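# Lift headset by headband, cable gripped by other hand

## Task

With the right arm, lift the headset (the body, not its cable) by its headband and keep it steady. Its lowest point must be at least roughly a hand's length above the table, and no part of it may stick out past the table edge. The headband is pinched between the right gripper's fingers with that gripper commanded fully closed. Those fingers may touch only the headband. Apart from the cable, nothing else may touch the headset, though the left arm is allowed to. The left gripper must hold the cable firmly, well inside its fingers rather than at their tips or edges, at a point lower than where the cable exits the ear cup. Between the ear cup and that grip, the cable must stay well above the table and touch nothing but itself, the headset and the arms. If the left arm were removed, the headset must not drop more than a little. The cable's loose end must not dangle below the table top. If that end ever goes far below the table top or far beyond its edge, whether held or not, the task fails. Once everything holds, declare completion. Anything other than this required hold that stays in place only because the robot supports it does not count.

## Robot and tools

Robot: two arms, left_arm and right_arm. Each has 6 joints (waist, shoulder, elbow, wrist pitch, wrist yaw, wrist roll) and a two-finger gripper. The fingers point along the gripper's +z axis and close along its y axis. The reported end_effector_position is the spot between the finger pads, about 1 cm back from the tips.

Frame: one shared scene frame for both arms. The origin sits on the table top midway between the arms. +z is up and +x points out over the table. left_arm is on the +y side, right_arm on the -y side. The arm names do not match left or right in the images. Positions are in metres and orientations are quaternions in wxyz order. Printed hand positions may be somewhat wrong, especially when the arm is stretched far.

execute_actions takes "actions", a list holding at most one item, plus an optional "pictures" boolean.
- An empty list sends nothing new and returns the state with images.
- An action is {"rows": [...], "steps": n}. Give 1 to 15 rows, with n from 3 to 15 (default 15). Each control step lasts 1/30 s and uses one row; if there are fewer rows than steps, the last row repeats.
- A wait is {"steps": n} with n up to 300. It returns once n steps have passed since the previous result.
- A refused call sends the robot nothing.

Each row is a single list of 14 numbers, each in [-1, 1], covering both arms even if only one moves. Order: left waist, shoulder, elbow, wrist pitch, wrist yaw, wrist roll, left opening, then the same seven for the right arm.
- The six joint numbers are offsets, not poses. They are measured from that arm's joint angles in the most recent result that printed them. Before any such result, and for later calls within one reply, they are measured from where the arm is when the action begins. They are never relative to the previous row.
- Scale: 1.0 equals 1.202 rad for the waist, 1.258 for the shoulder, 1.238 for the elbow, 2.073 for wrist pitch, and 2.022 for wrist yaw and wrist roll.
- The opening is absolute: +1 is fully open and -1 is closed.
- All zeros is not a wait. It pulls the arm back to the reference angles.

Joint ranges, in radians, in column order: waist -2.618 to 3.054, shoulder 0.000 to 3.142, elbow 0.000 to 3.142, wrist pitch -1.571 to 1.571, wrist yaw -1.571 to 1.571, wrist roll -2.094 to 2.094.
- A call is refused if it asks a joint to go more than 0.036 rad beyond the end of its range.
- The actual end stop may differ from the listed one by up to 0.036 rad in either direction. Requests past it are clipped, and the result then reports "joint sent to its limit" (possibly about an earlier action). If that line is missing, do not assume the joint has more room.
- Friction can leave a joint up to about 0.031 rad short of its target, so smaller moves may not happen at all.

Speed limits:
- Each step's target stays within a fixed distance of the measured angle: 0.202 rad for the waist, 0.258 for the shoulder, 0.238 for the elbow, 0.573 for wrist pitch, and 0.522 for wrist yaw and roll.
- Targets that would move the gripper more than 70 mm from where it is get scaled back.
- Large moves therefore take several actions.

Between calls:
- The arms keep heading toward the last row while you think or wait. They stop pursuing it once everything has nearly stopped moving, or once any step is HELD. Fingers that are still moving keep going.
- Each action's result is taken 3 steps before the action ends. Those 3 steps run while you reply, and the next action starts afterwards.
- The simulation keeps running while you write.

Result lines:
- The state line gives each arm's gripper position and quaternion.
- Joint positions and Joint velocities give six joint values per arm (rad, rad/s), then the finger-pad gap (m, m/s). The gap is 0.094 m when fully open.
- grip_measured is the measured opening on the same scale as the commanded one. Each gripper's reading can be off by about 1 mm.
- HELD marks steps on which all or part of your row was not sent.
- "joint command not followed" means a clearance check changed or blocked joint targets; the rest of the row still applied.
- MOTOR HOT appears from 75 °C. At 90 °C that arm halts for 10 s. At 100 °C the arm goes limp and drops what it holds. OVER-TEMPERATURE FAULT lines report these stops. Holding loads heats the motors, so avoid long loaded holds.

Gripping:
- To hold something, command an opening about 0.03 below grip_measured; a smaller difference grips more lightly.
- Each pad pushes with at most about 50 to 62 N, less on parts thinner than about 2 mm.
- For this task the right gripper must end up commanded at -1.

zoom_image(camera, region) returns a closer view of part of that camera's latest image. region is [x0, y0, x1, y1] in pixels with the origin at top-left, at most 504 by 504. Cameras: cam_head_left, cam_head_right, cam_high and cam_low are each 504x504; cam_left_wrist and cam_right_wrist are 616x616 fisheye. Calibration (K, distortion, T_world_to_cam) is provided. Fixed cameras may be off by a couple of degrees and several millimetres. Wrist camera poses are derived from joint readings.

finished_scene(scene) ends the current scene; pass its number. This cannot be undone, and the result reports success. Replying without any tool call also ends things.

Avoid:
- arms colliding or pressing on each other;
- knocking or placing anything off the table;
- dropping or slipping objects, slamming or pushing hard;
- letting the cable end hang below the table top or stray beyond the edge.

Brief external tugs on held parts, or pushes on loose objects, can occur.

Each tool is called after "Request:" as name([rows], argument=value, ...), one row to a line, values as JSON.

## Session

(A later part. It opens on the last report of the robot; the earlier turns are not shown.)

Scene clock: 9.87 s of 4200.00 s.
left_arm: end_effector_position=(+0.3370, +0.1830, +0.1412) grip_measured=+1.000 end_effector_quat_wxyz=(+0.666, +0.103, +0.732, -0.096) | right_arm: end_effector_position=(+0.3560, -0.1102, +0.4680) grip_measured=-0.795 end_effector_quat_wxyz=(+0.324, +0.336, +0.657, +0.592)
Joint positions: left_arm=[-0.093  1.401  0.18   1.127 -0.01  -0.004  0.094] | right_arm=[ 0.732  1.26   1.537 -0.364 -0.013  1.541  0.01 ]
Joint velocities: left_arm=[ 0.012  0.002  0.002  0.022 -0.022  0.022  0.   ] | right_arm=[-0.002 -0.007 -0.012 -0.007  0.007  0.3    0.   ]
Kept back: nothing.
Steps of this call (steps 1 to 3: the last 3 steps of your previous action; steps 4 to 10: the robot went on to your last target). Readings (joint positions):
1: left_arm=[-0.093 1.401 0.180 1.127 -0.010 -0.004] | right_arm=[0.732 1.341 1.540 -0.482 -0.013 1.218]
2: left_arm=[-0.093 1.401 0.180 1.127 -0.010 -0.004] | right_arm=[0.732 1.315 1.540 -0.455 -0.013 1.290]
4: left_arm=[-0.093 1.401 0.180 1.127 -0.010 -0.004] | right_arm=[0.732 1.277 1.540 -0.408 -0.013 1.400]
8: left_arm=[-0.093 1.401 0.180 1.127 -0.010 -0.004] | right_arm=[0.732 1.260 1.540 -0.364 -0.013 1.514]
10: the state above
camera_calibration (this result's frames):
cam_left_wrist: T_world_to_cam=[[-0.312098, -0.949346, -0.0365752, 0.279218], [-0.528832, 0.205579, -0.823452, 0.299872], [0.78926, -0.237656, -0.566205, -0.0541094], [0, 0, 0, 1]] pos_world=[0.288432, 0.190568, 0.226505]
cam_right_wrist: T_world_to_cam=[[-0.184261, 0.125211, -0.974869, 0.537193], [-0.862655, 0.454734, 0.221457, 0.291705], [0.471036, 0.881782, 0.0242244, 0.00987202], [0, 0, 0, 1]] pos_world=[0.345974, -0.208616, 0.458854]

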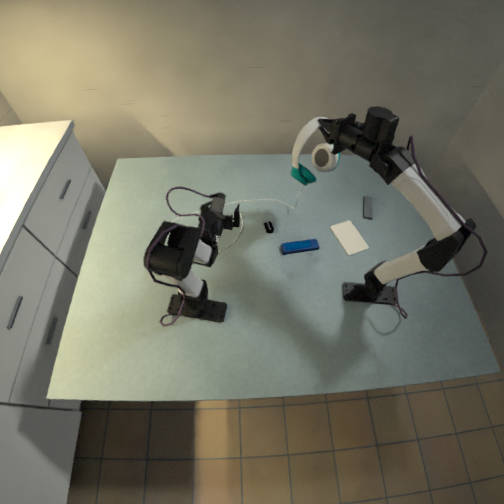

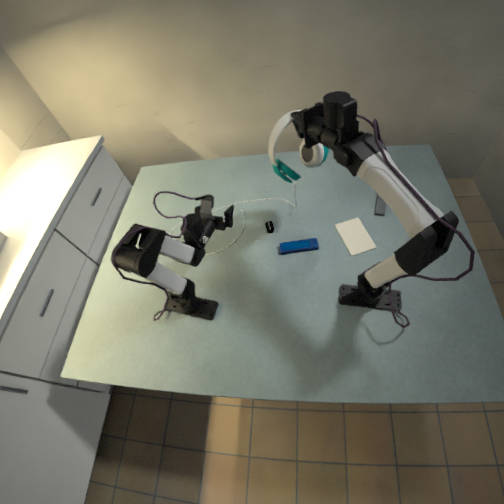

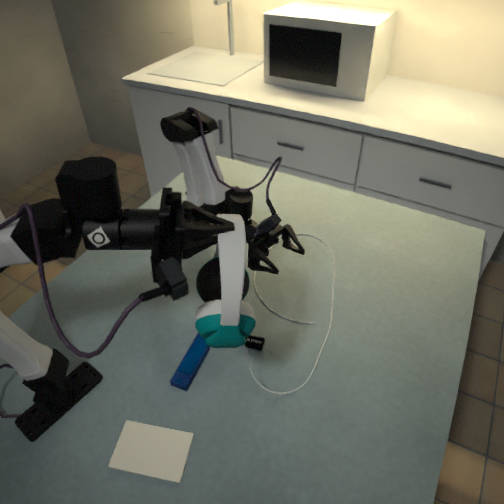

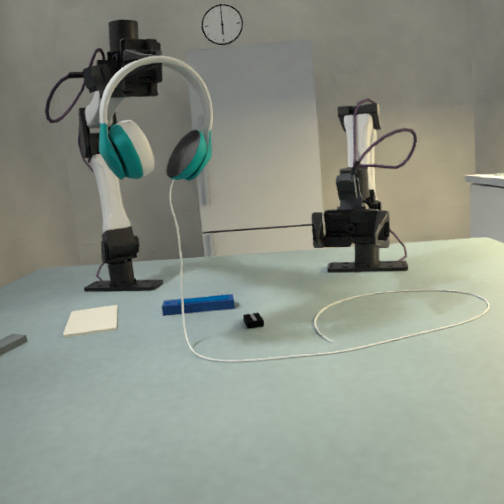

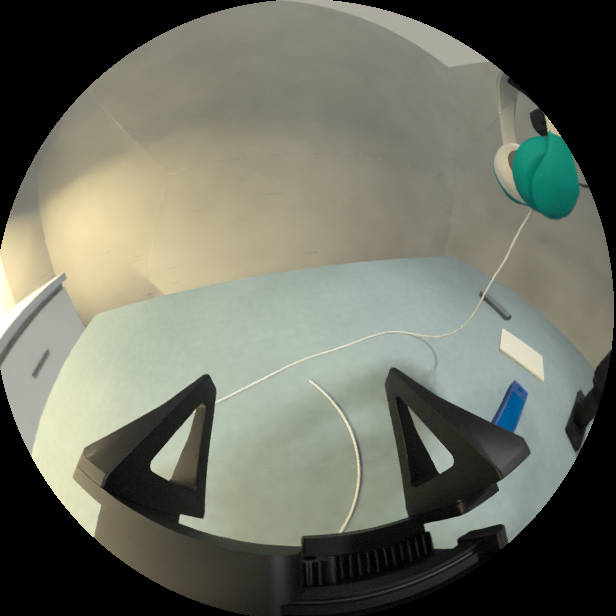

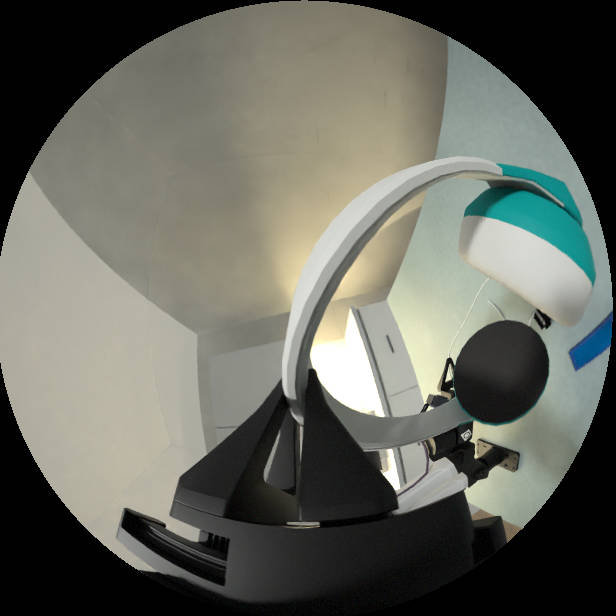

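Request:
execute_actions([
  {"rows":[[-0.04,0.02,0.01,0.005,0,0,1,0,0,0,0.03,0,0.02,-1],[-0.09,0.04,0.025,0.01,0,0,1,0,0,0,0.03,0,0.02,-1],[-0.14,0.07,0.04,0.02,0,0,1,0,0,0,0.03,0,0.02,-1],[-0.19,0.1,0.06,0.03,0,0,1,0,0,0,0.03,0,0.02,-1],[-0.24,0.13,0.08,0.04,0,0,1,0,0,0,0.03,0,0.02,-1],[-0.29,0.15,0.095,0.045,0,0,1,0,0,0,0.03,0,0.02,-1],[-0.33,0.17,0.11,0.05,0,0,1,0,0,0,0.03,0,0.02,-1],[-0.365,0.185,0.12,0.05,0,0,1,0,0,0,0.03,0,0.02,-1],[-0.39,0.195,0.122,0.05,0,0,1,0,0,0,0.03,0,0.02,-1],[-0.405,0.195,0.122,0.05,0,0,1,0,0,0,0.03,0,0.02,-1]],"steps":15},
], pictures=true)

Scene clock: 11.17 s of 4200.00 s.
left_arm: end_effector_position=(+0.2790, +0.0053, +0.1314) grip_measured=+1.000 end_effector_quat_wxyz=(+0.622, +0.277, +0.688, -0.253) | right_arm: end_effector_position=(+0.3562, -0.1103, +0.4674) grip_measured=-0.795 end_effector_quat_wxyz=(+0.311, +0.350, +0.649, +0.599)
Joint positions: left_arm=[-0.575  1.631  0.32   1.211 -0.006 -0.004  0.094] | right_arm=[ 0.732  1.26   1.536 -0.364 -0.012  1.585  0.01 ]
Joint velocities: left_arm=[-0.305  0.051 -0.012 -0.007  0.066 -0.022  0.   ] | right_arm=[-0.012  0.012  0.007 -0.007 -0.007  0.007  0.   ]
Steps of this call (steps 1 to 27: the robot went on to your last target; steps 28 to 39: the first 12 steps of this action). Readings (joint positions):
28: left_arm=[-0.099 1.402 0.180 1.129 -0.012 -0.004] | right_arm=[0.732 1.260 1.536 -0.364 -0.012 1.585]
29: left_arm=[-0.121 1.408 0.183 1.134 -0.016 -0.004] | right_arm=[0.732 1.260 1.536 -0.364 -0.012 1.585]
31: left_arm=[-0.214 1.452 0.207 1.152 -0.020 -0.004] | right_arm=[0.732 1.260 1.536 -0.364 -0.012 1.585]
35: left_arm=[-0.447 1.583 0.294 1.192 -0.016 -0.004] | right_arm=[0.732 1.260 1.536 -0.364 -0.012 1.585]
39: the state above
camera_calibration (this result's frames):
cam_left_wrist: T_world_to_cam=[[-0.719273, -0.693789, -0.0360923, 0.204185], [-0.375289, 0.431743, -0.820217, 0.253225], [0.584641, -0.576415, -0.570912, 0.00337154], [0, 0, 0, 1]] pos_world=[0.239926, 0.0342769, 0.216994]
cam_right_wrist: T_world_to_cam=[[-0.208442, 0.160869, -0.964714, 0.544526], [-0.854197, 0.450461, 0.259679, 0.270696], [0.47634, 0.878184, 0.0435183, -0.00143219], [0, 0, 0, 1]] pos_world=[0.345412, -0.208277, 0.45508]

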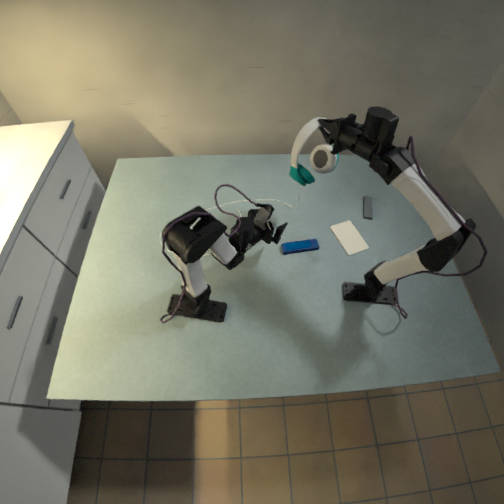

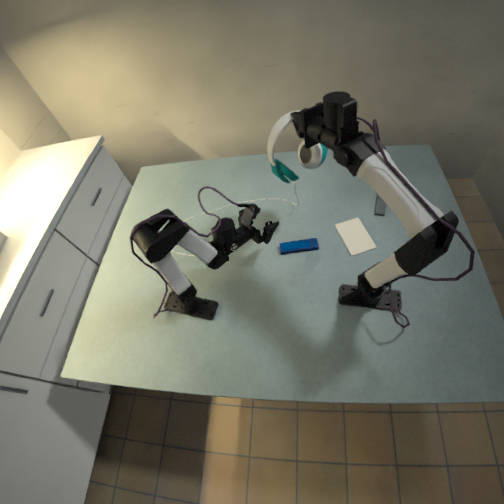

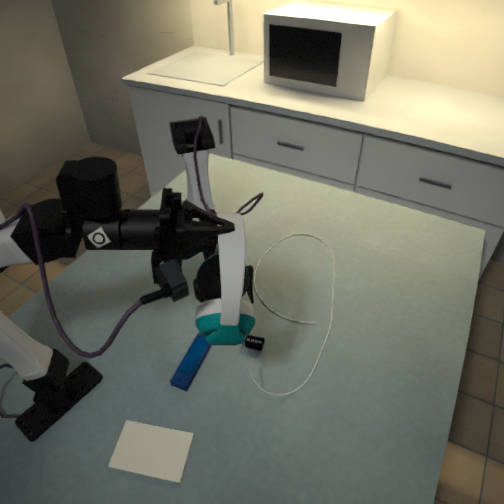

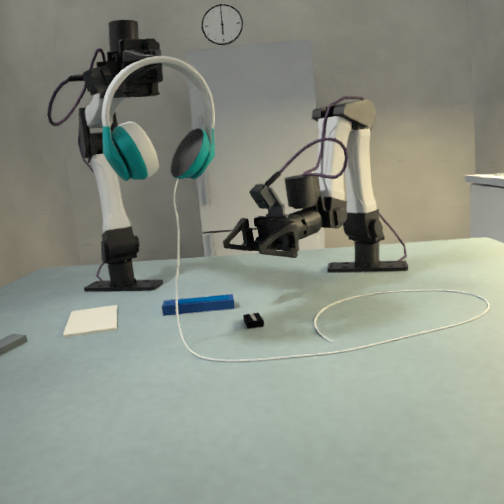

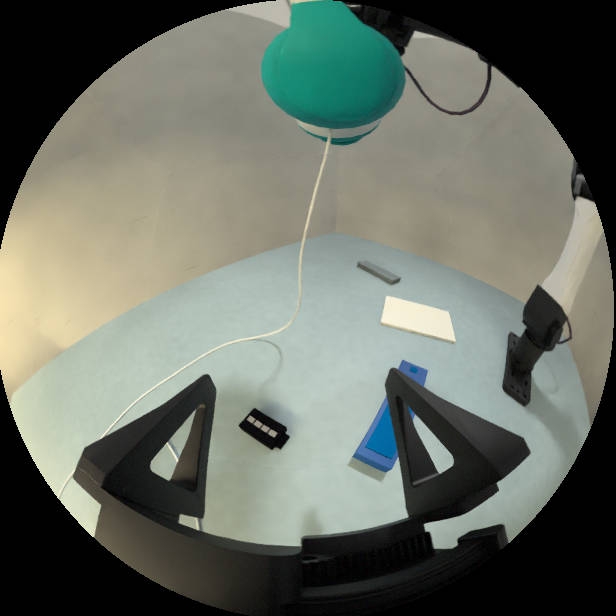

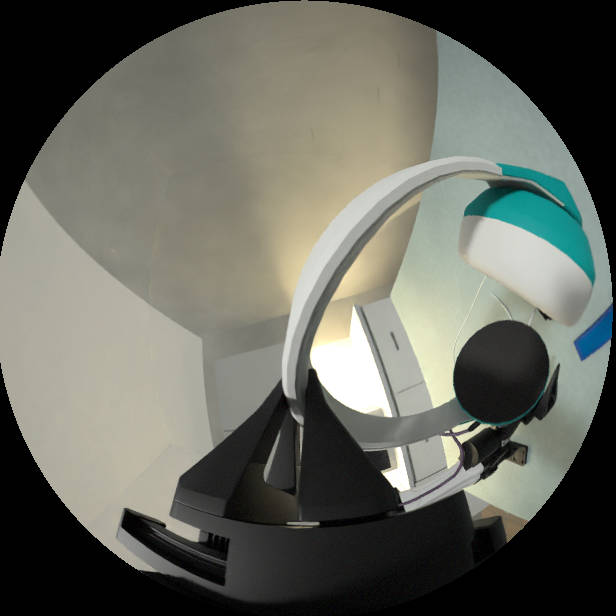

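Request:
execute_actions([
  {"rows":[[0,0.03,0.04,-0.005,0,0,1,0,0,0,0.03,0,0,-1],[0,0.065,0.085,-0.01,0,0,1,0,0,0,0.03,0,0,-1],[0,0.1,0.13,-0.015,0,0,1,0,0,0,0.03,0,0,-1],[0,0.14,0.18,-0.022,0,0,1,0,0,0,0.03,0,0,-1],[0,0.18,0.23,-0.03,0,0,1,0,0,0,0.03,0,0,-1],[0,0.215,0.275,-0.037,0,0,1,0,0,0,0.03,0,0,-1],[0,0.245,0.31,-0.043,0,0,1,0,0,0,0.03,0,0,-1],[0,0.27,0.34,-0.048,0,0,1,0,0,0,0.03,0,0,-1],[0,0.285,0.36,-0.052,0,0,1,0,0,0,0.03,0,0,-1],[0,0.295,0.37,-0.052,0,0,1,0,0,0,0.03,0,0,-1]],"steps":15},
], pictures=true)

Scene clock: 12.23 s of 4200.00 s.
left_arm: end_effector_position=(+0.3559, -0.0737, +0.1293) grip_measured=+1.000 end_effector_quat_wxyz=(+0.631, +0.275, +0.678, -0.258) | right_arm: end_effector_position=(+0.3562, -0.1103, +0.4674) grip_measured=-0.795 end_effector_quat_wxyz=(+0.311, +0.350, +0.649, +0.599)
Joint positions: left_arm=[-0.58   1.981  0.765  1.147 -0.006 -0.004  0.094] | right_arm=[ 0.732  1.26   1.536 -0.364 -0.012  1.585  0.01 ]
Joint velocities: left_arm=[-0.007  0.203  0.085 -0.256 -0.007 -0.022  0.   ] | right_arm=[-0.022  0.012  0.007  0.037 -0.051 -0.007  0.   ]
Steps of this call (steps 1 to 3: the last 3 steps of your previous action; steps 4 to 20: the robot went on to your last target; steps 21 to 32: the first 12 steps of this action). Readings (joint positions):
21: left_arm=[-0.580 1.634 0.325 1.228 -0.006 -0.004] | right_arm=[0.732 1.260 1.536 -0.364 -0.012 1.585]
22: left_arm=[-0.580 1.648 0.345 1.225 -0.006 -0.004] | right_arm=[0.732 1.260 1.536 -0.364 -0.012 1.585]
24: left_arm=[-0.580 1.713 0.431 1.215 -0.006 -0.004] | right_arm=[0.732 1.260 1.536 -0.364 -0.012 1.585]
28: left_arm=[-0.580 1.891 0.666 1.184 -0.006 -0.004] | right_arm=[0.732 1.260 1.536 -0.364 -0.012 1.585]
32: the state above
camera_calibration (this result's frames):
cam_left_wrist: T_world_to_cam=[[-0.722216, -0.690684, -0.0368778, 0.206034], [-0.355924, 0.416831, -0.836403, 0.308613], [0.593062, -0.590938, -0.546873, -0.0955321], [0, 0, 0, 1]] pos_world=[0.3153, -0.0427889, 0.213479]
cam_right_wrist: T_world_to_cam=[[-0.208442, 0.160869, -0.964714, 0.544526], [-0.854197, 0.450461, 0.259679, 0.270696], [0.47634, 0.878184, 0.0435183, -0.00143219], [0, 0, 0, 1]] pos_world=[0.345412, -0.208277, 0.45508]

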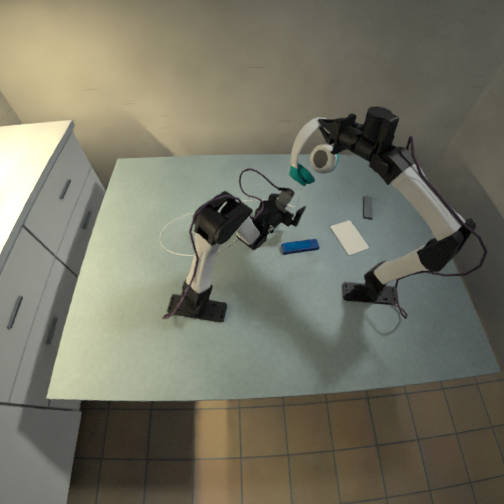

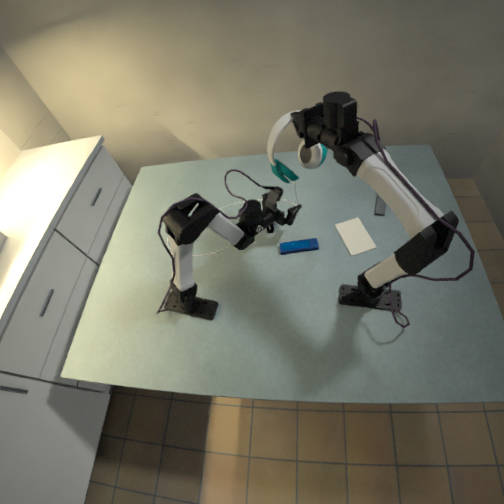

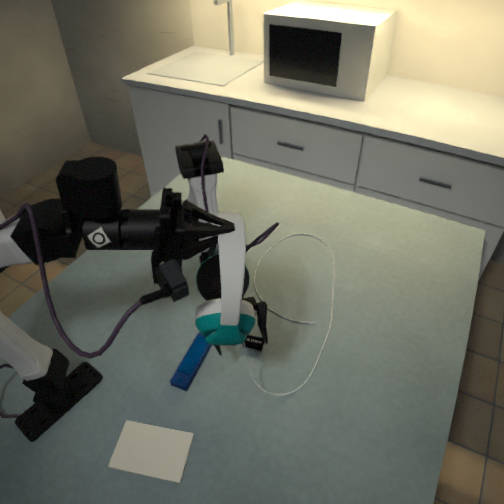

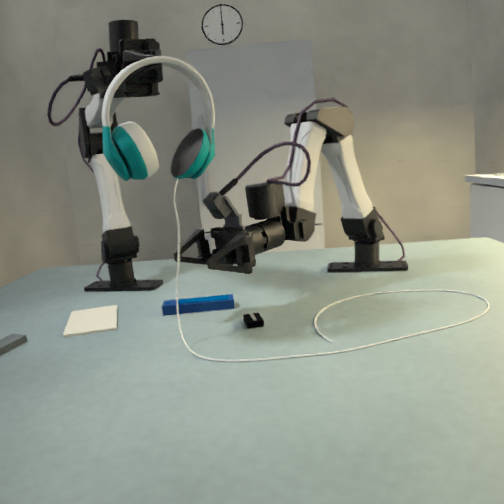

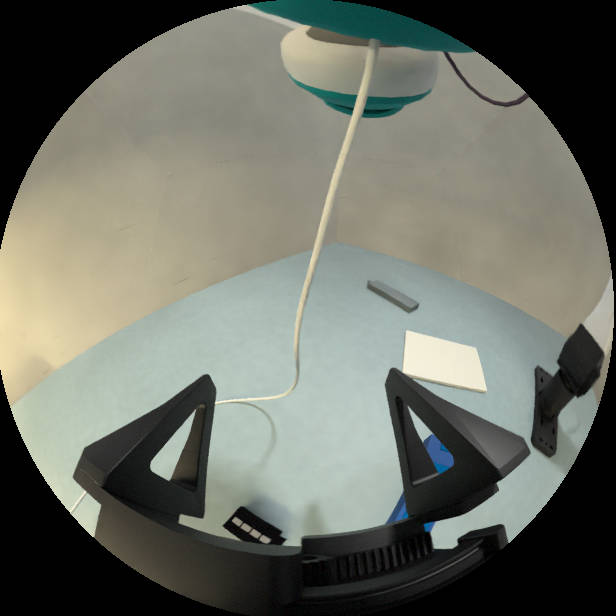

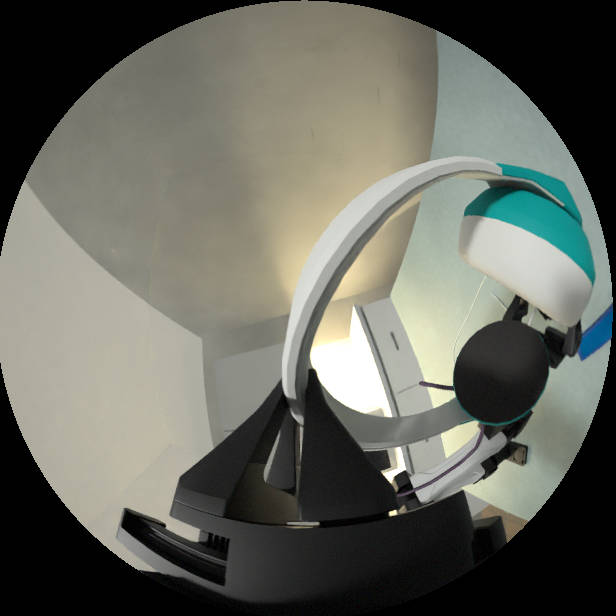

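Request:
execute_actions([
  {"rows":[[0,0.02,0.03,-0.03,0,0,1,0,0,0,0.03,0,0,-1],[0,0.035,0.065,-0.04,0,0,1,0,0,0,0.03,0,0,-1],[0,0.055,0.1,-0.05,0,0,1,0,0,0,0.03,0,0,-1],[0,0.075,0.14,-0.06,0,0,1,0,0,0,0.03,0,0,-1],[0,0.095,0.175,-0.07,0,0,1,0,0,0,0.03,0,0,-1],[0,0.108,0.2,-0.08,0,0,1,0,0,0,0.03,0,0,-1],[0,0.115,0.215,-0.085,0,0,1,0,0,0,0.03,0,0,-1]],"steps":13},
], pictures=true)

Scene clock: 13.53 s of 4200.00 s.
left_arm: end_effector_position=(+0.3953, -0.1126, +0.1393) grip_measured=+1.000 end_effector_quat_wxyz=(+0.636, +0.273, +0.673, -0.260) | right_arm: end_effector_position=(+0.3562, -0.1103, +0.4674) grip_measured=-0.795 end_effector_quat_wxyz=(+0.311, +0.350, +0.649, +0.599)
Joint positions: left_arm=[-0.58   2.101  1.02   1.026 -0.006 -0.004  0.094] | right_arm=[ 0.732  1.26   1.536 -0.364 -0.012  1.585  0.01 ]
Joint velocities: left_arm=[-0.007  0.017  0.061 -0.183  0.007 -0.051  0.   ] | right_arm=[-0.007 -0.012 -0.017  0.051  0.066  0.022 -0.001]
Steps of this call (steps 1 to 3: the last 3 steps of your previous action; steps 4 to 29: the robot went on to your last target; steps 30 to 39: the first 10 steps of this action). Readings (joint positions):
30: left_arm=[-0.580 1.988 0.769 1.120 -0.006 -0.004] | right_arm=[0.732 1.260 1.536 -0.364 -0.012 1.585]
31: left_arm=[-0.580 1.992 0.782 1.111 -0.006 -0.004] | right_arm=[0.732 1.260 1.536 -0.364 -0.012 1.585]
33: left_arm=[-0.580 2.020 0.847 1.089 -0.006 -0.004] | right_arm=[0.732 1.260 1.536 -0.364 -0.012 1.585]
37: left_arm=[-0.580 2.093 1.002 1.040 -0.006 -0.004] | right_arm=[0.732 1.260 1.536 -0.364 -0.012 1.585]
39: the state above
camera_calibration (this result's frames):
cam_left_wrist: T_world_to_cam=[[-0.721844, -0.691052, -0.0372674, 0.207811], [-0.347491, 0.408492, -0.844029, 0.343993], [0.598491, -0.596307, -0.535002, -0.140787], [0, 0, 0, 1]] pos_world=[0.353801, -0.0808629, 0.222763]
cam_right_wrist: T_world_to_cam=[[-0.208442, 0.160869, -0.964714, 0.544526], [-0.854197, 0.450461, 0.259679, 0.270696], [0.47634, 0.878184, 0.0435183, -0.00143219], [0, 0, 0, 1]] pos_world=[0.345412, -0.208277, 0.45508]

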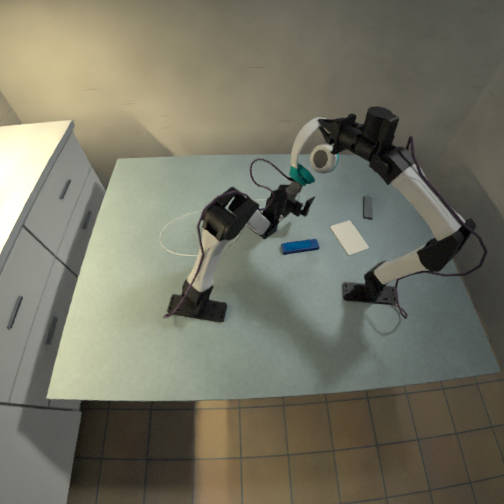

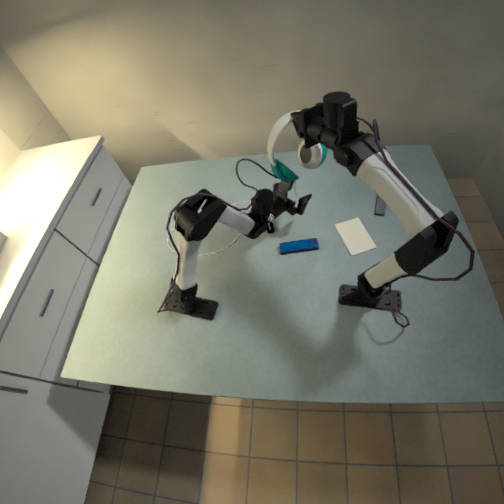

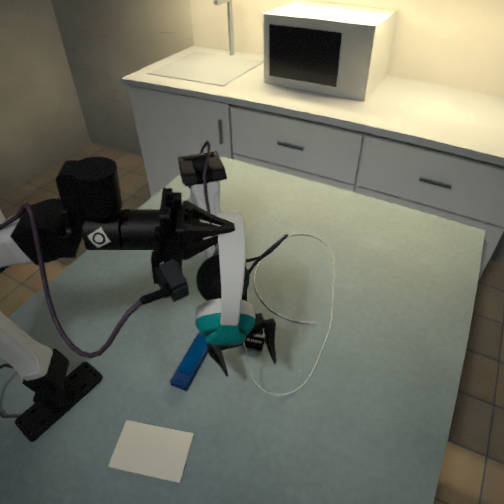

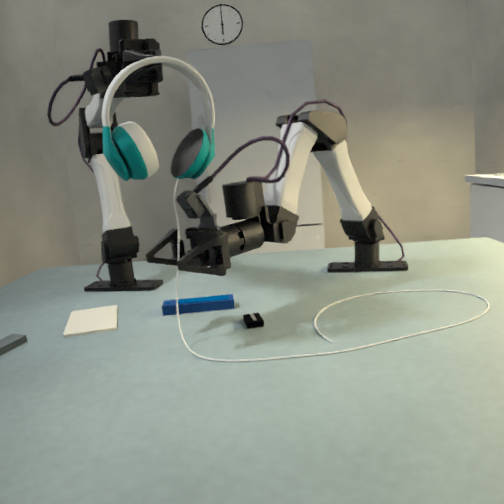

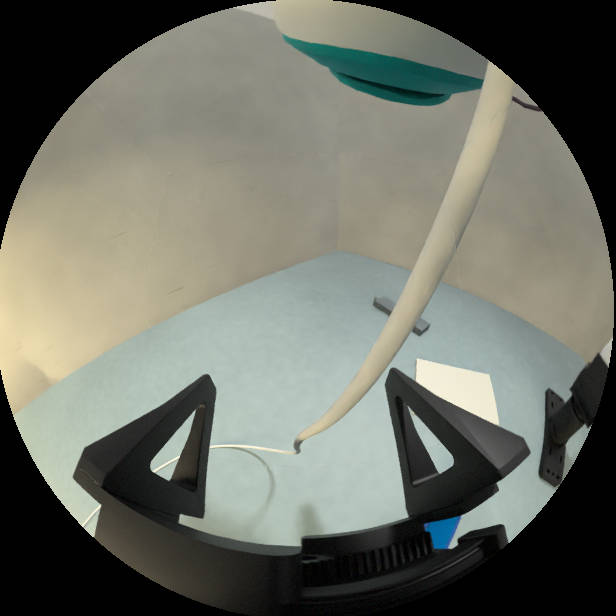

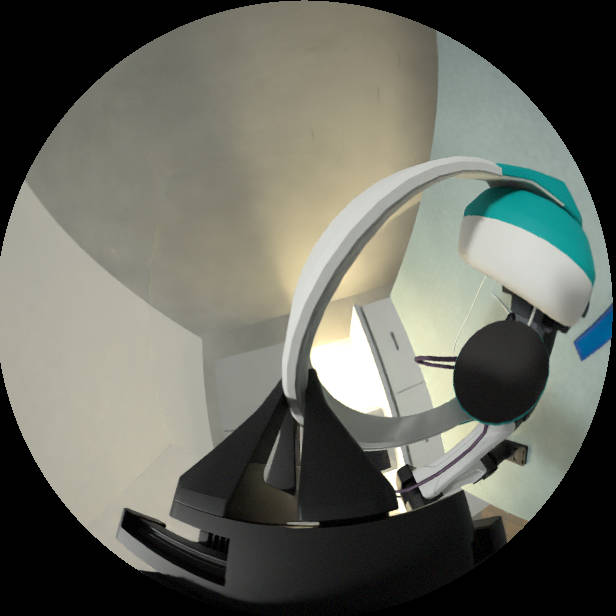

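Request:
execute_actions([
  {"rows":[[0,-0.02,-0.03,0,0,0,0.8,0,0,0,0.03,0,0,-1],[0,-0.035,-0.055,0,0,0,0.5,0,0,0,0.03,0,0,-1],[0,-0.037,-0.057,0,0,0,0.2,0,0,0,0.03,0,0,-1],[0,-0.037,-0.057,0,0,0,-0.1,0,0,0,0.03,0,0,-1],[0,-0.037,-0.057,0,0,0,-0.4,0,0,0,0.03,0,0,-1],[0,-0.037,-0.057,0,0,0,-0.6,0,0,0,0.03,0,0,-1],[0,-0.037,-0.057,0,0,0,-0.75,0,0,0,0.03,0,0,-1]],"steps":15},
], pictures=true)

Scene clock: 14.77 s of 4200.00 s.
left_arm: end_effector_position=(+0.3873, -0.1047, +0.1417) grip_measured=-0.747 end_effector_quat_wxyz=(+0.633, +0.274, +0.676, -0.259) | right_arm: end_effector_position=(+0.3562, -0.1103, +0.4674) grip_measured=-0.795 end_effector_quat_wxyz=(+0.311, +0.350, +0.649, +0.599)
Joint positions: left_arm=[-0.58   2.059  0.97   1.024 -0.006 -0.004  0.012] | right_arm=[ 0.732  1.26   1.536 -0.364 -0.012  1.585  0.01 ]
Joint velocities: left_arm=[ 0.012  0.012  0.002  0.022 -0.051  0.022 -0.   ] | right_arm=[ 0.007 -0.002 -0.012  0.051  0.007  0.007  0.   ]
Steps of this call (steps 1 to 3: the last 3 steps of your previous action; steps 4 to 25: the robot went on to your last target; steps 26 to 37: the first 12 steps of this action). Readings (joint positions):
26: left_arm=[-0.580 2.103 1.017 0.994 -0.006 -0.004] | right_arm=[0.732 1.260 1.536 -0.364 -0.012 1.585]
27: left_arm=[-0.580 2.095 1.006 0.998 -0.006 -0.004] | right_arm=[0.732 1.260 1.536 -0.364 -0.012 1.585]
29: left_arm=[-0.580 2.072 0.978 1.006 -0.006 -0.004] | right_arm=[0.732 1.260 1.536 -0.364 -0.012 1.585]
33: left_arm=[-0.580 2.059 0.970 1.021 -0.006 -0.004] | right_arm=[0.732 1.260 1.536 -0.364 -0.012 1.585]
37: the state above
camera_calibration (this result's frames):
cam_left_wrist: T_world_to_cam=[[-0.722056, -0.690842, -0.0370472, 0.207664], [-0.352287, 0.413234, -0.839721, 0.34173], [0.595424, -0.593274, -0.541753, -0.127536], [0, 0, 0, 1]] pos_world=[0.34627, -0.0734156, 0.225558]
cam_right_wrist: T_world_to_cam=[[-0.208442, 0.160869, -0.964714, 0.544526], [-0.854197, 0.450461, 0.259679, 0.270696], [0.47634, 0.878184, 0.0435183, -0.00143219], [0, 0, 0, 1]] pos_world=[0.345412, -0.208277, 0.45508]

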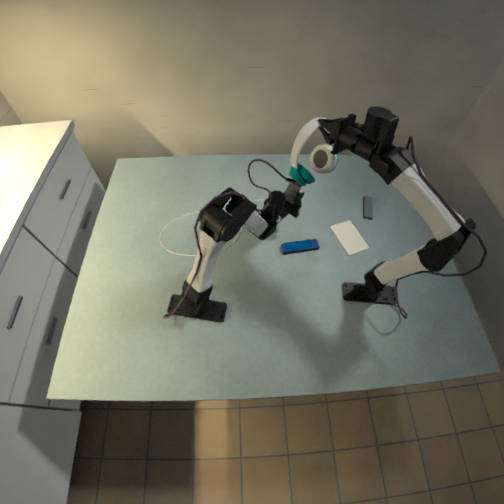

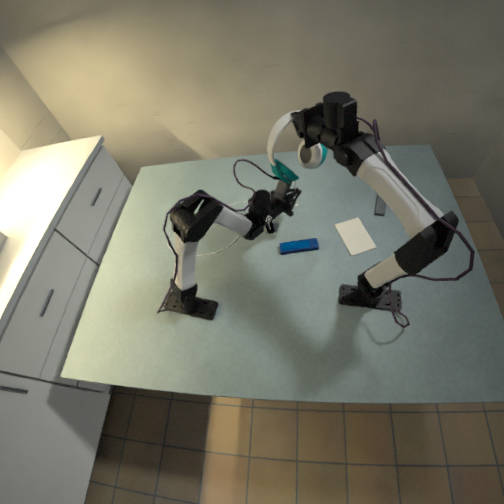

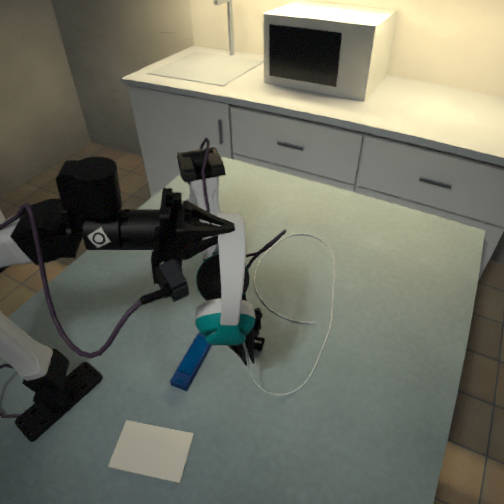

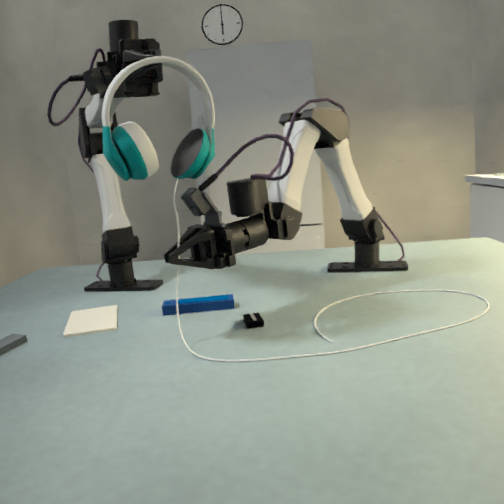

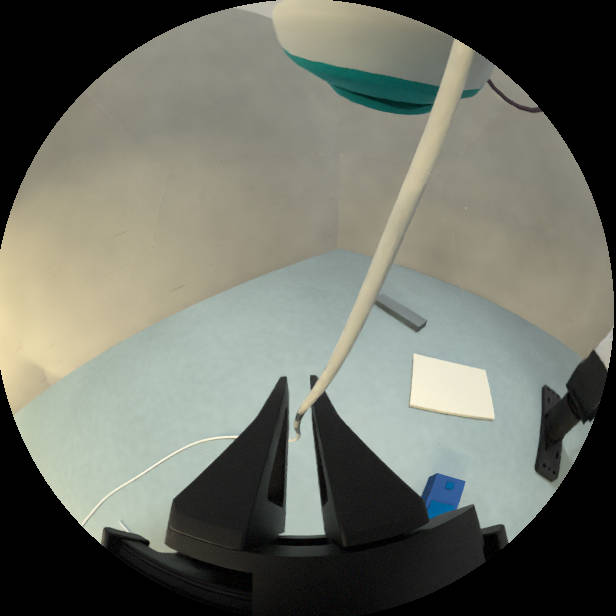

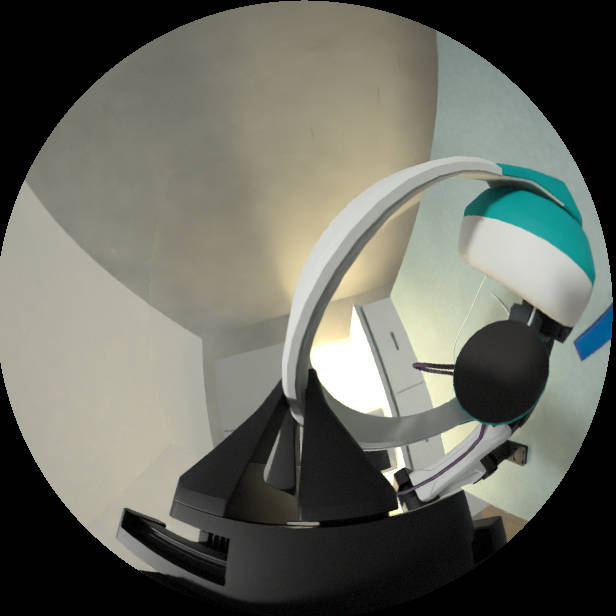

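Request:
execute_actions([
  {"rows":[[0,0,0,0,0,0,-0.85,0,0,0,0.03,0,0,-1],[0,0,0,0,0,0,-0.92,0,0,0,0.03,0,0,-1],[0,0,0,0,0,0,-1,0,0,0,0.03,0,0,-1]],"steps":12},
], pictures=true)

Request:
zoom_image(camera="cam_left_wrist", region=[220, 330, 400, 510])

Request:
zoom_image(camera="cam_low", region=[120, 150, 280, 310])

Scene clock: 15.20 s of 4200.00 s.
left_arm: end_effector_position=(+0.3873, -0.1047, +0.1418) grip_measured=-0.970 end_effector_quat_wxyz=(+0.633, +0.274, +0.676, -0.259) | right_arm: end_effector_position=(+0.3562, -0.1103, +0.4674) grip_measured=-0.795 end_effector_quat_wxyz=(+0.311, +0.350, +0.649, +0.599)
Joint positions: left_arm=[-0.58   2.059  0.97   1.025 -0.006 -0.004  0.001] | right_arm=[ 0.732  1.26   1.536 -0.364 -0.012  1.585  0.01 ]
Joint velocities: left_arm=[-0.032 -0.022  0.002  0.037 -0.037 -0.037  0.001] | right_arm=[ 0.002 -0.032 -0.002  0.022 -0.007  0.007  0.001]
Steps of this call (steps 1 to 3: the last 3 steps of your previous action; step 4: the robot went on to your last target; steps 5 to 13: the first 9 steps of this action). Readings (joint positions):
5: left_arm=[-0.580 2.059 0.970 1.025 -0.006 -0.004] | right_arm=[0.732 1.260 1.536 -0.364 -0.012 1.585]
6: left_arm=[-0.580 2.059 0.970 1.025 -0.006 -0.004] | right_arm=[0.732 1.260 1.536 -0.364 -0.012 1.585]
8: left_arm=[-0.580 2.059 0.970 1.025 -0.006 -0.004] | right_arm=[0.732 1.260 1.536 -0.364 -0.012 1.585]
12: left_arm=[-0.580 2.059 0.970 1.025 -0.006 -0.004] | right_arm=[0.732 1.260 1.536 -0.364 -0.012 1.585]
13: the state above
camera_calibration (this result's frames):
cam_left_wrist: T_world_to_cam=[[-0.722046, -0.690852, -0.0370577, 0.207664], [-0.352059, 0.413009, -0.839927, 0.34173], [0.595571, -0.593419, -0.541432, -0.127608], [0, 0, 0, 1]] pos_world=[0.346252, -0.0733973, 0.225632]
cam_right_wrist: T_world_to_cam=[[-0.208442, 0.160869, -0.964714, 0.544526], [-0.854197, 0.450461, 0.259679, 0.270696], [0.47634, 0.878184, 0.0435183, -0.00143219], [0, 0, 0, 1]] pos_world=[0.345412, -0.208277, 0.45508]

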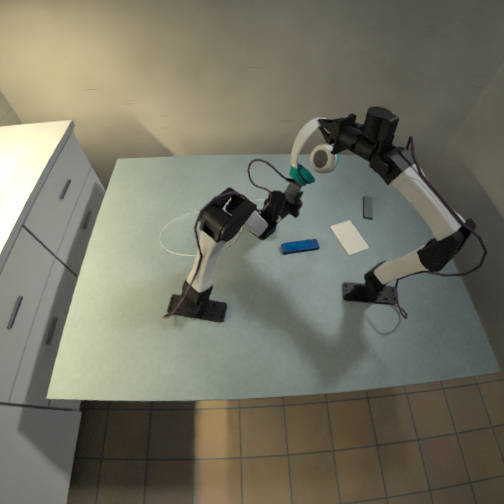

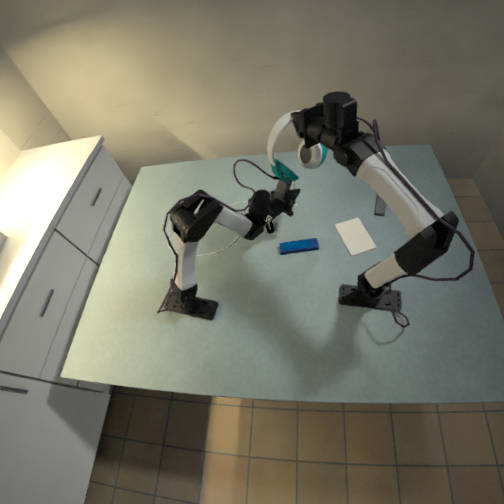

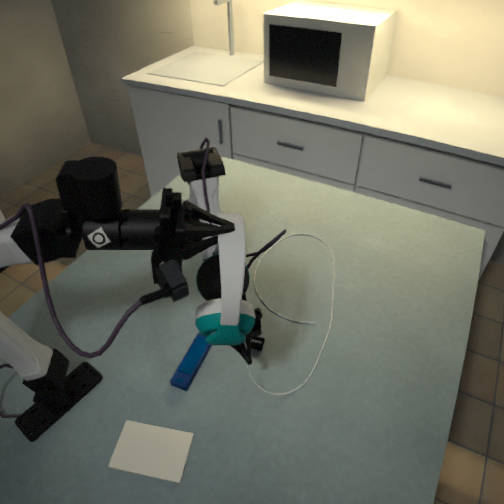

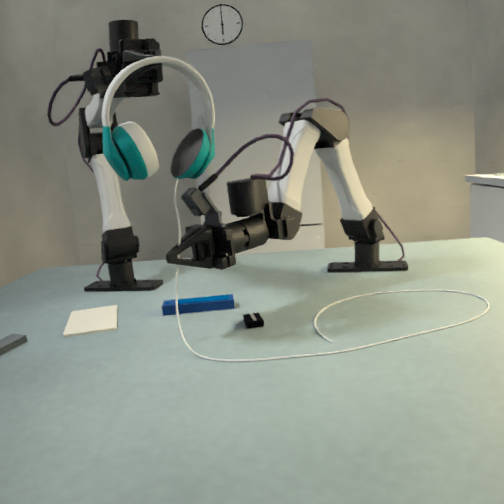

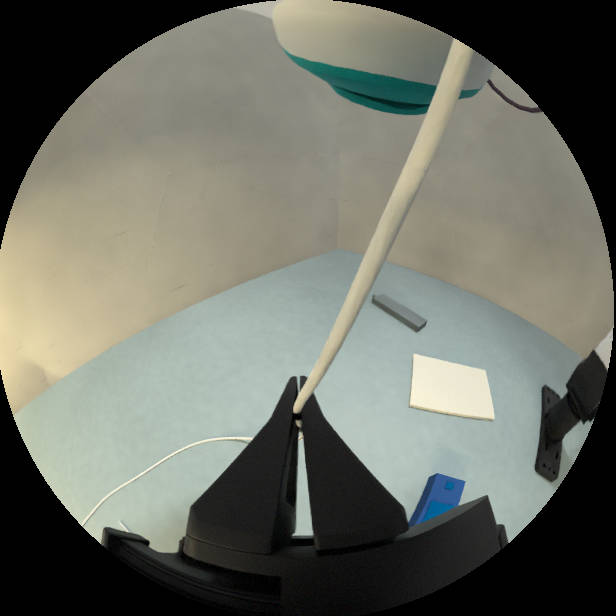

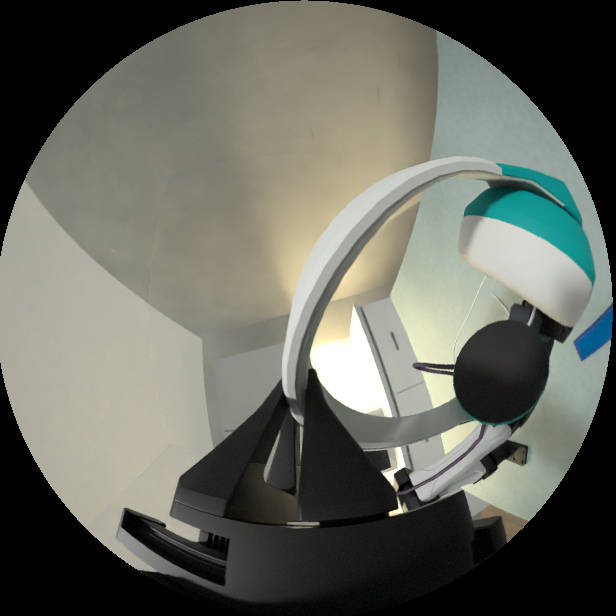

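Region (220, 330, 400, 510) of cam_left_wrist's 616x616 image, scaled by 2.800, with more detail than that image has.

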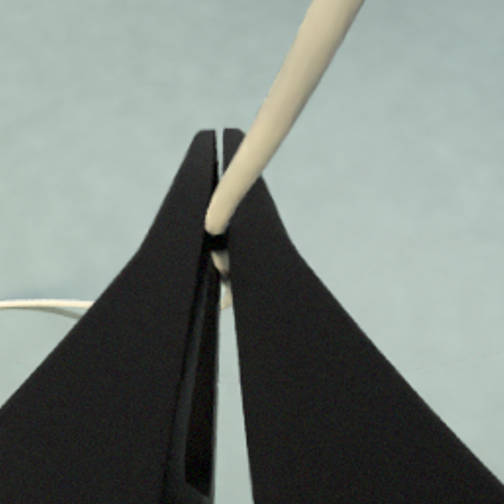

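Region (120, 150, 280, 310) of cam_low's 504x504 image, scaled by 3.150, with more detail than that image has.

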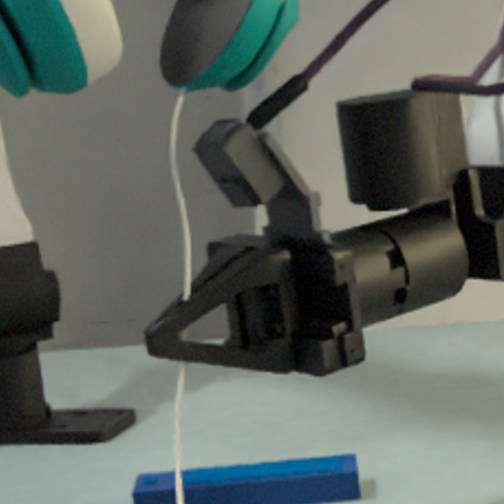

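Request:
execute_actions(actions=[], pictures=false)

Scene clock: 15.37 s of 4200.00 s.
left_arm: end_effector_position=(+0.3873, -0.1047, +0.1418) grip_measured=-0.970 end_effector_quat_wxyz=(+0.633, +0.274, +0.676, -0.259) | right_arm: end_effector_position=(+0.3562, -0.1103, +0.4674) grip_measured=-0.795 end_effector_quat_wxyz=(+0.311, +0.350, +0.649, +0.599)
Joint positions: left_arm=[-0.58   2.059  0.97   1.025 -0.006 -0.004  0.001] | right_arm=[ 0.732  1.26   1.536 -0.364 -0.012  1.585  0.01 ]
Joint velocities: left_arm=[ 0.012  0.017  0.007  0.007 -0.051 -0.066  0.   ] | right_arm=[-0.002 -0.002 -0.007  0.037  0.037  0.066  0.001]
Kept back: nothing.
Steps of this call (steps 1 to 3: the last 3 steps of your previous action; steps 4 to 5: the robot went on to your last target). Readings (joint positions):
1: left_arm=[-0.580 2.059 0.970 1.025 -0.006 -0.004] | right_arm=[0.732 1.260 1.536 -0.364 -0.012 1.585]
2: left_arm=[-0.580 2.059 0.970 1.025 -0.006 -0.004] | right_arm=[0.732 1.260 1.536 -0.364 -0.012 1.585]
4: left_arm=[-0.580 2.059 0.970 1.025 -0.006 -0.004] | right_arm=[0.732 1.260 1.536 -0.364 -0.012 1.585]
5: the state above

Request:
finished_scene(scene=2)

The scene is finished: the task was done.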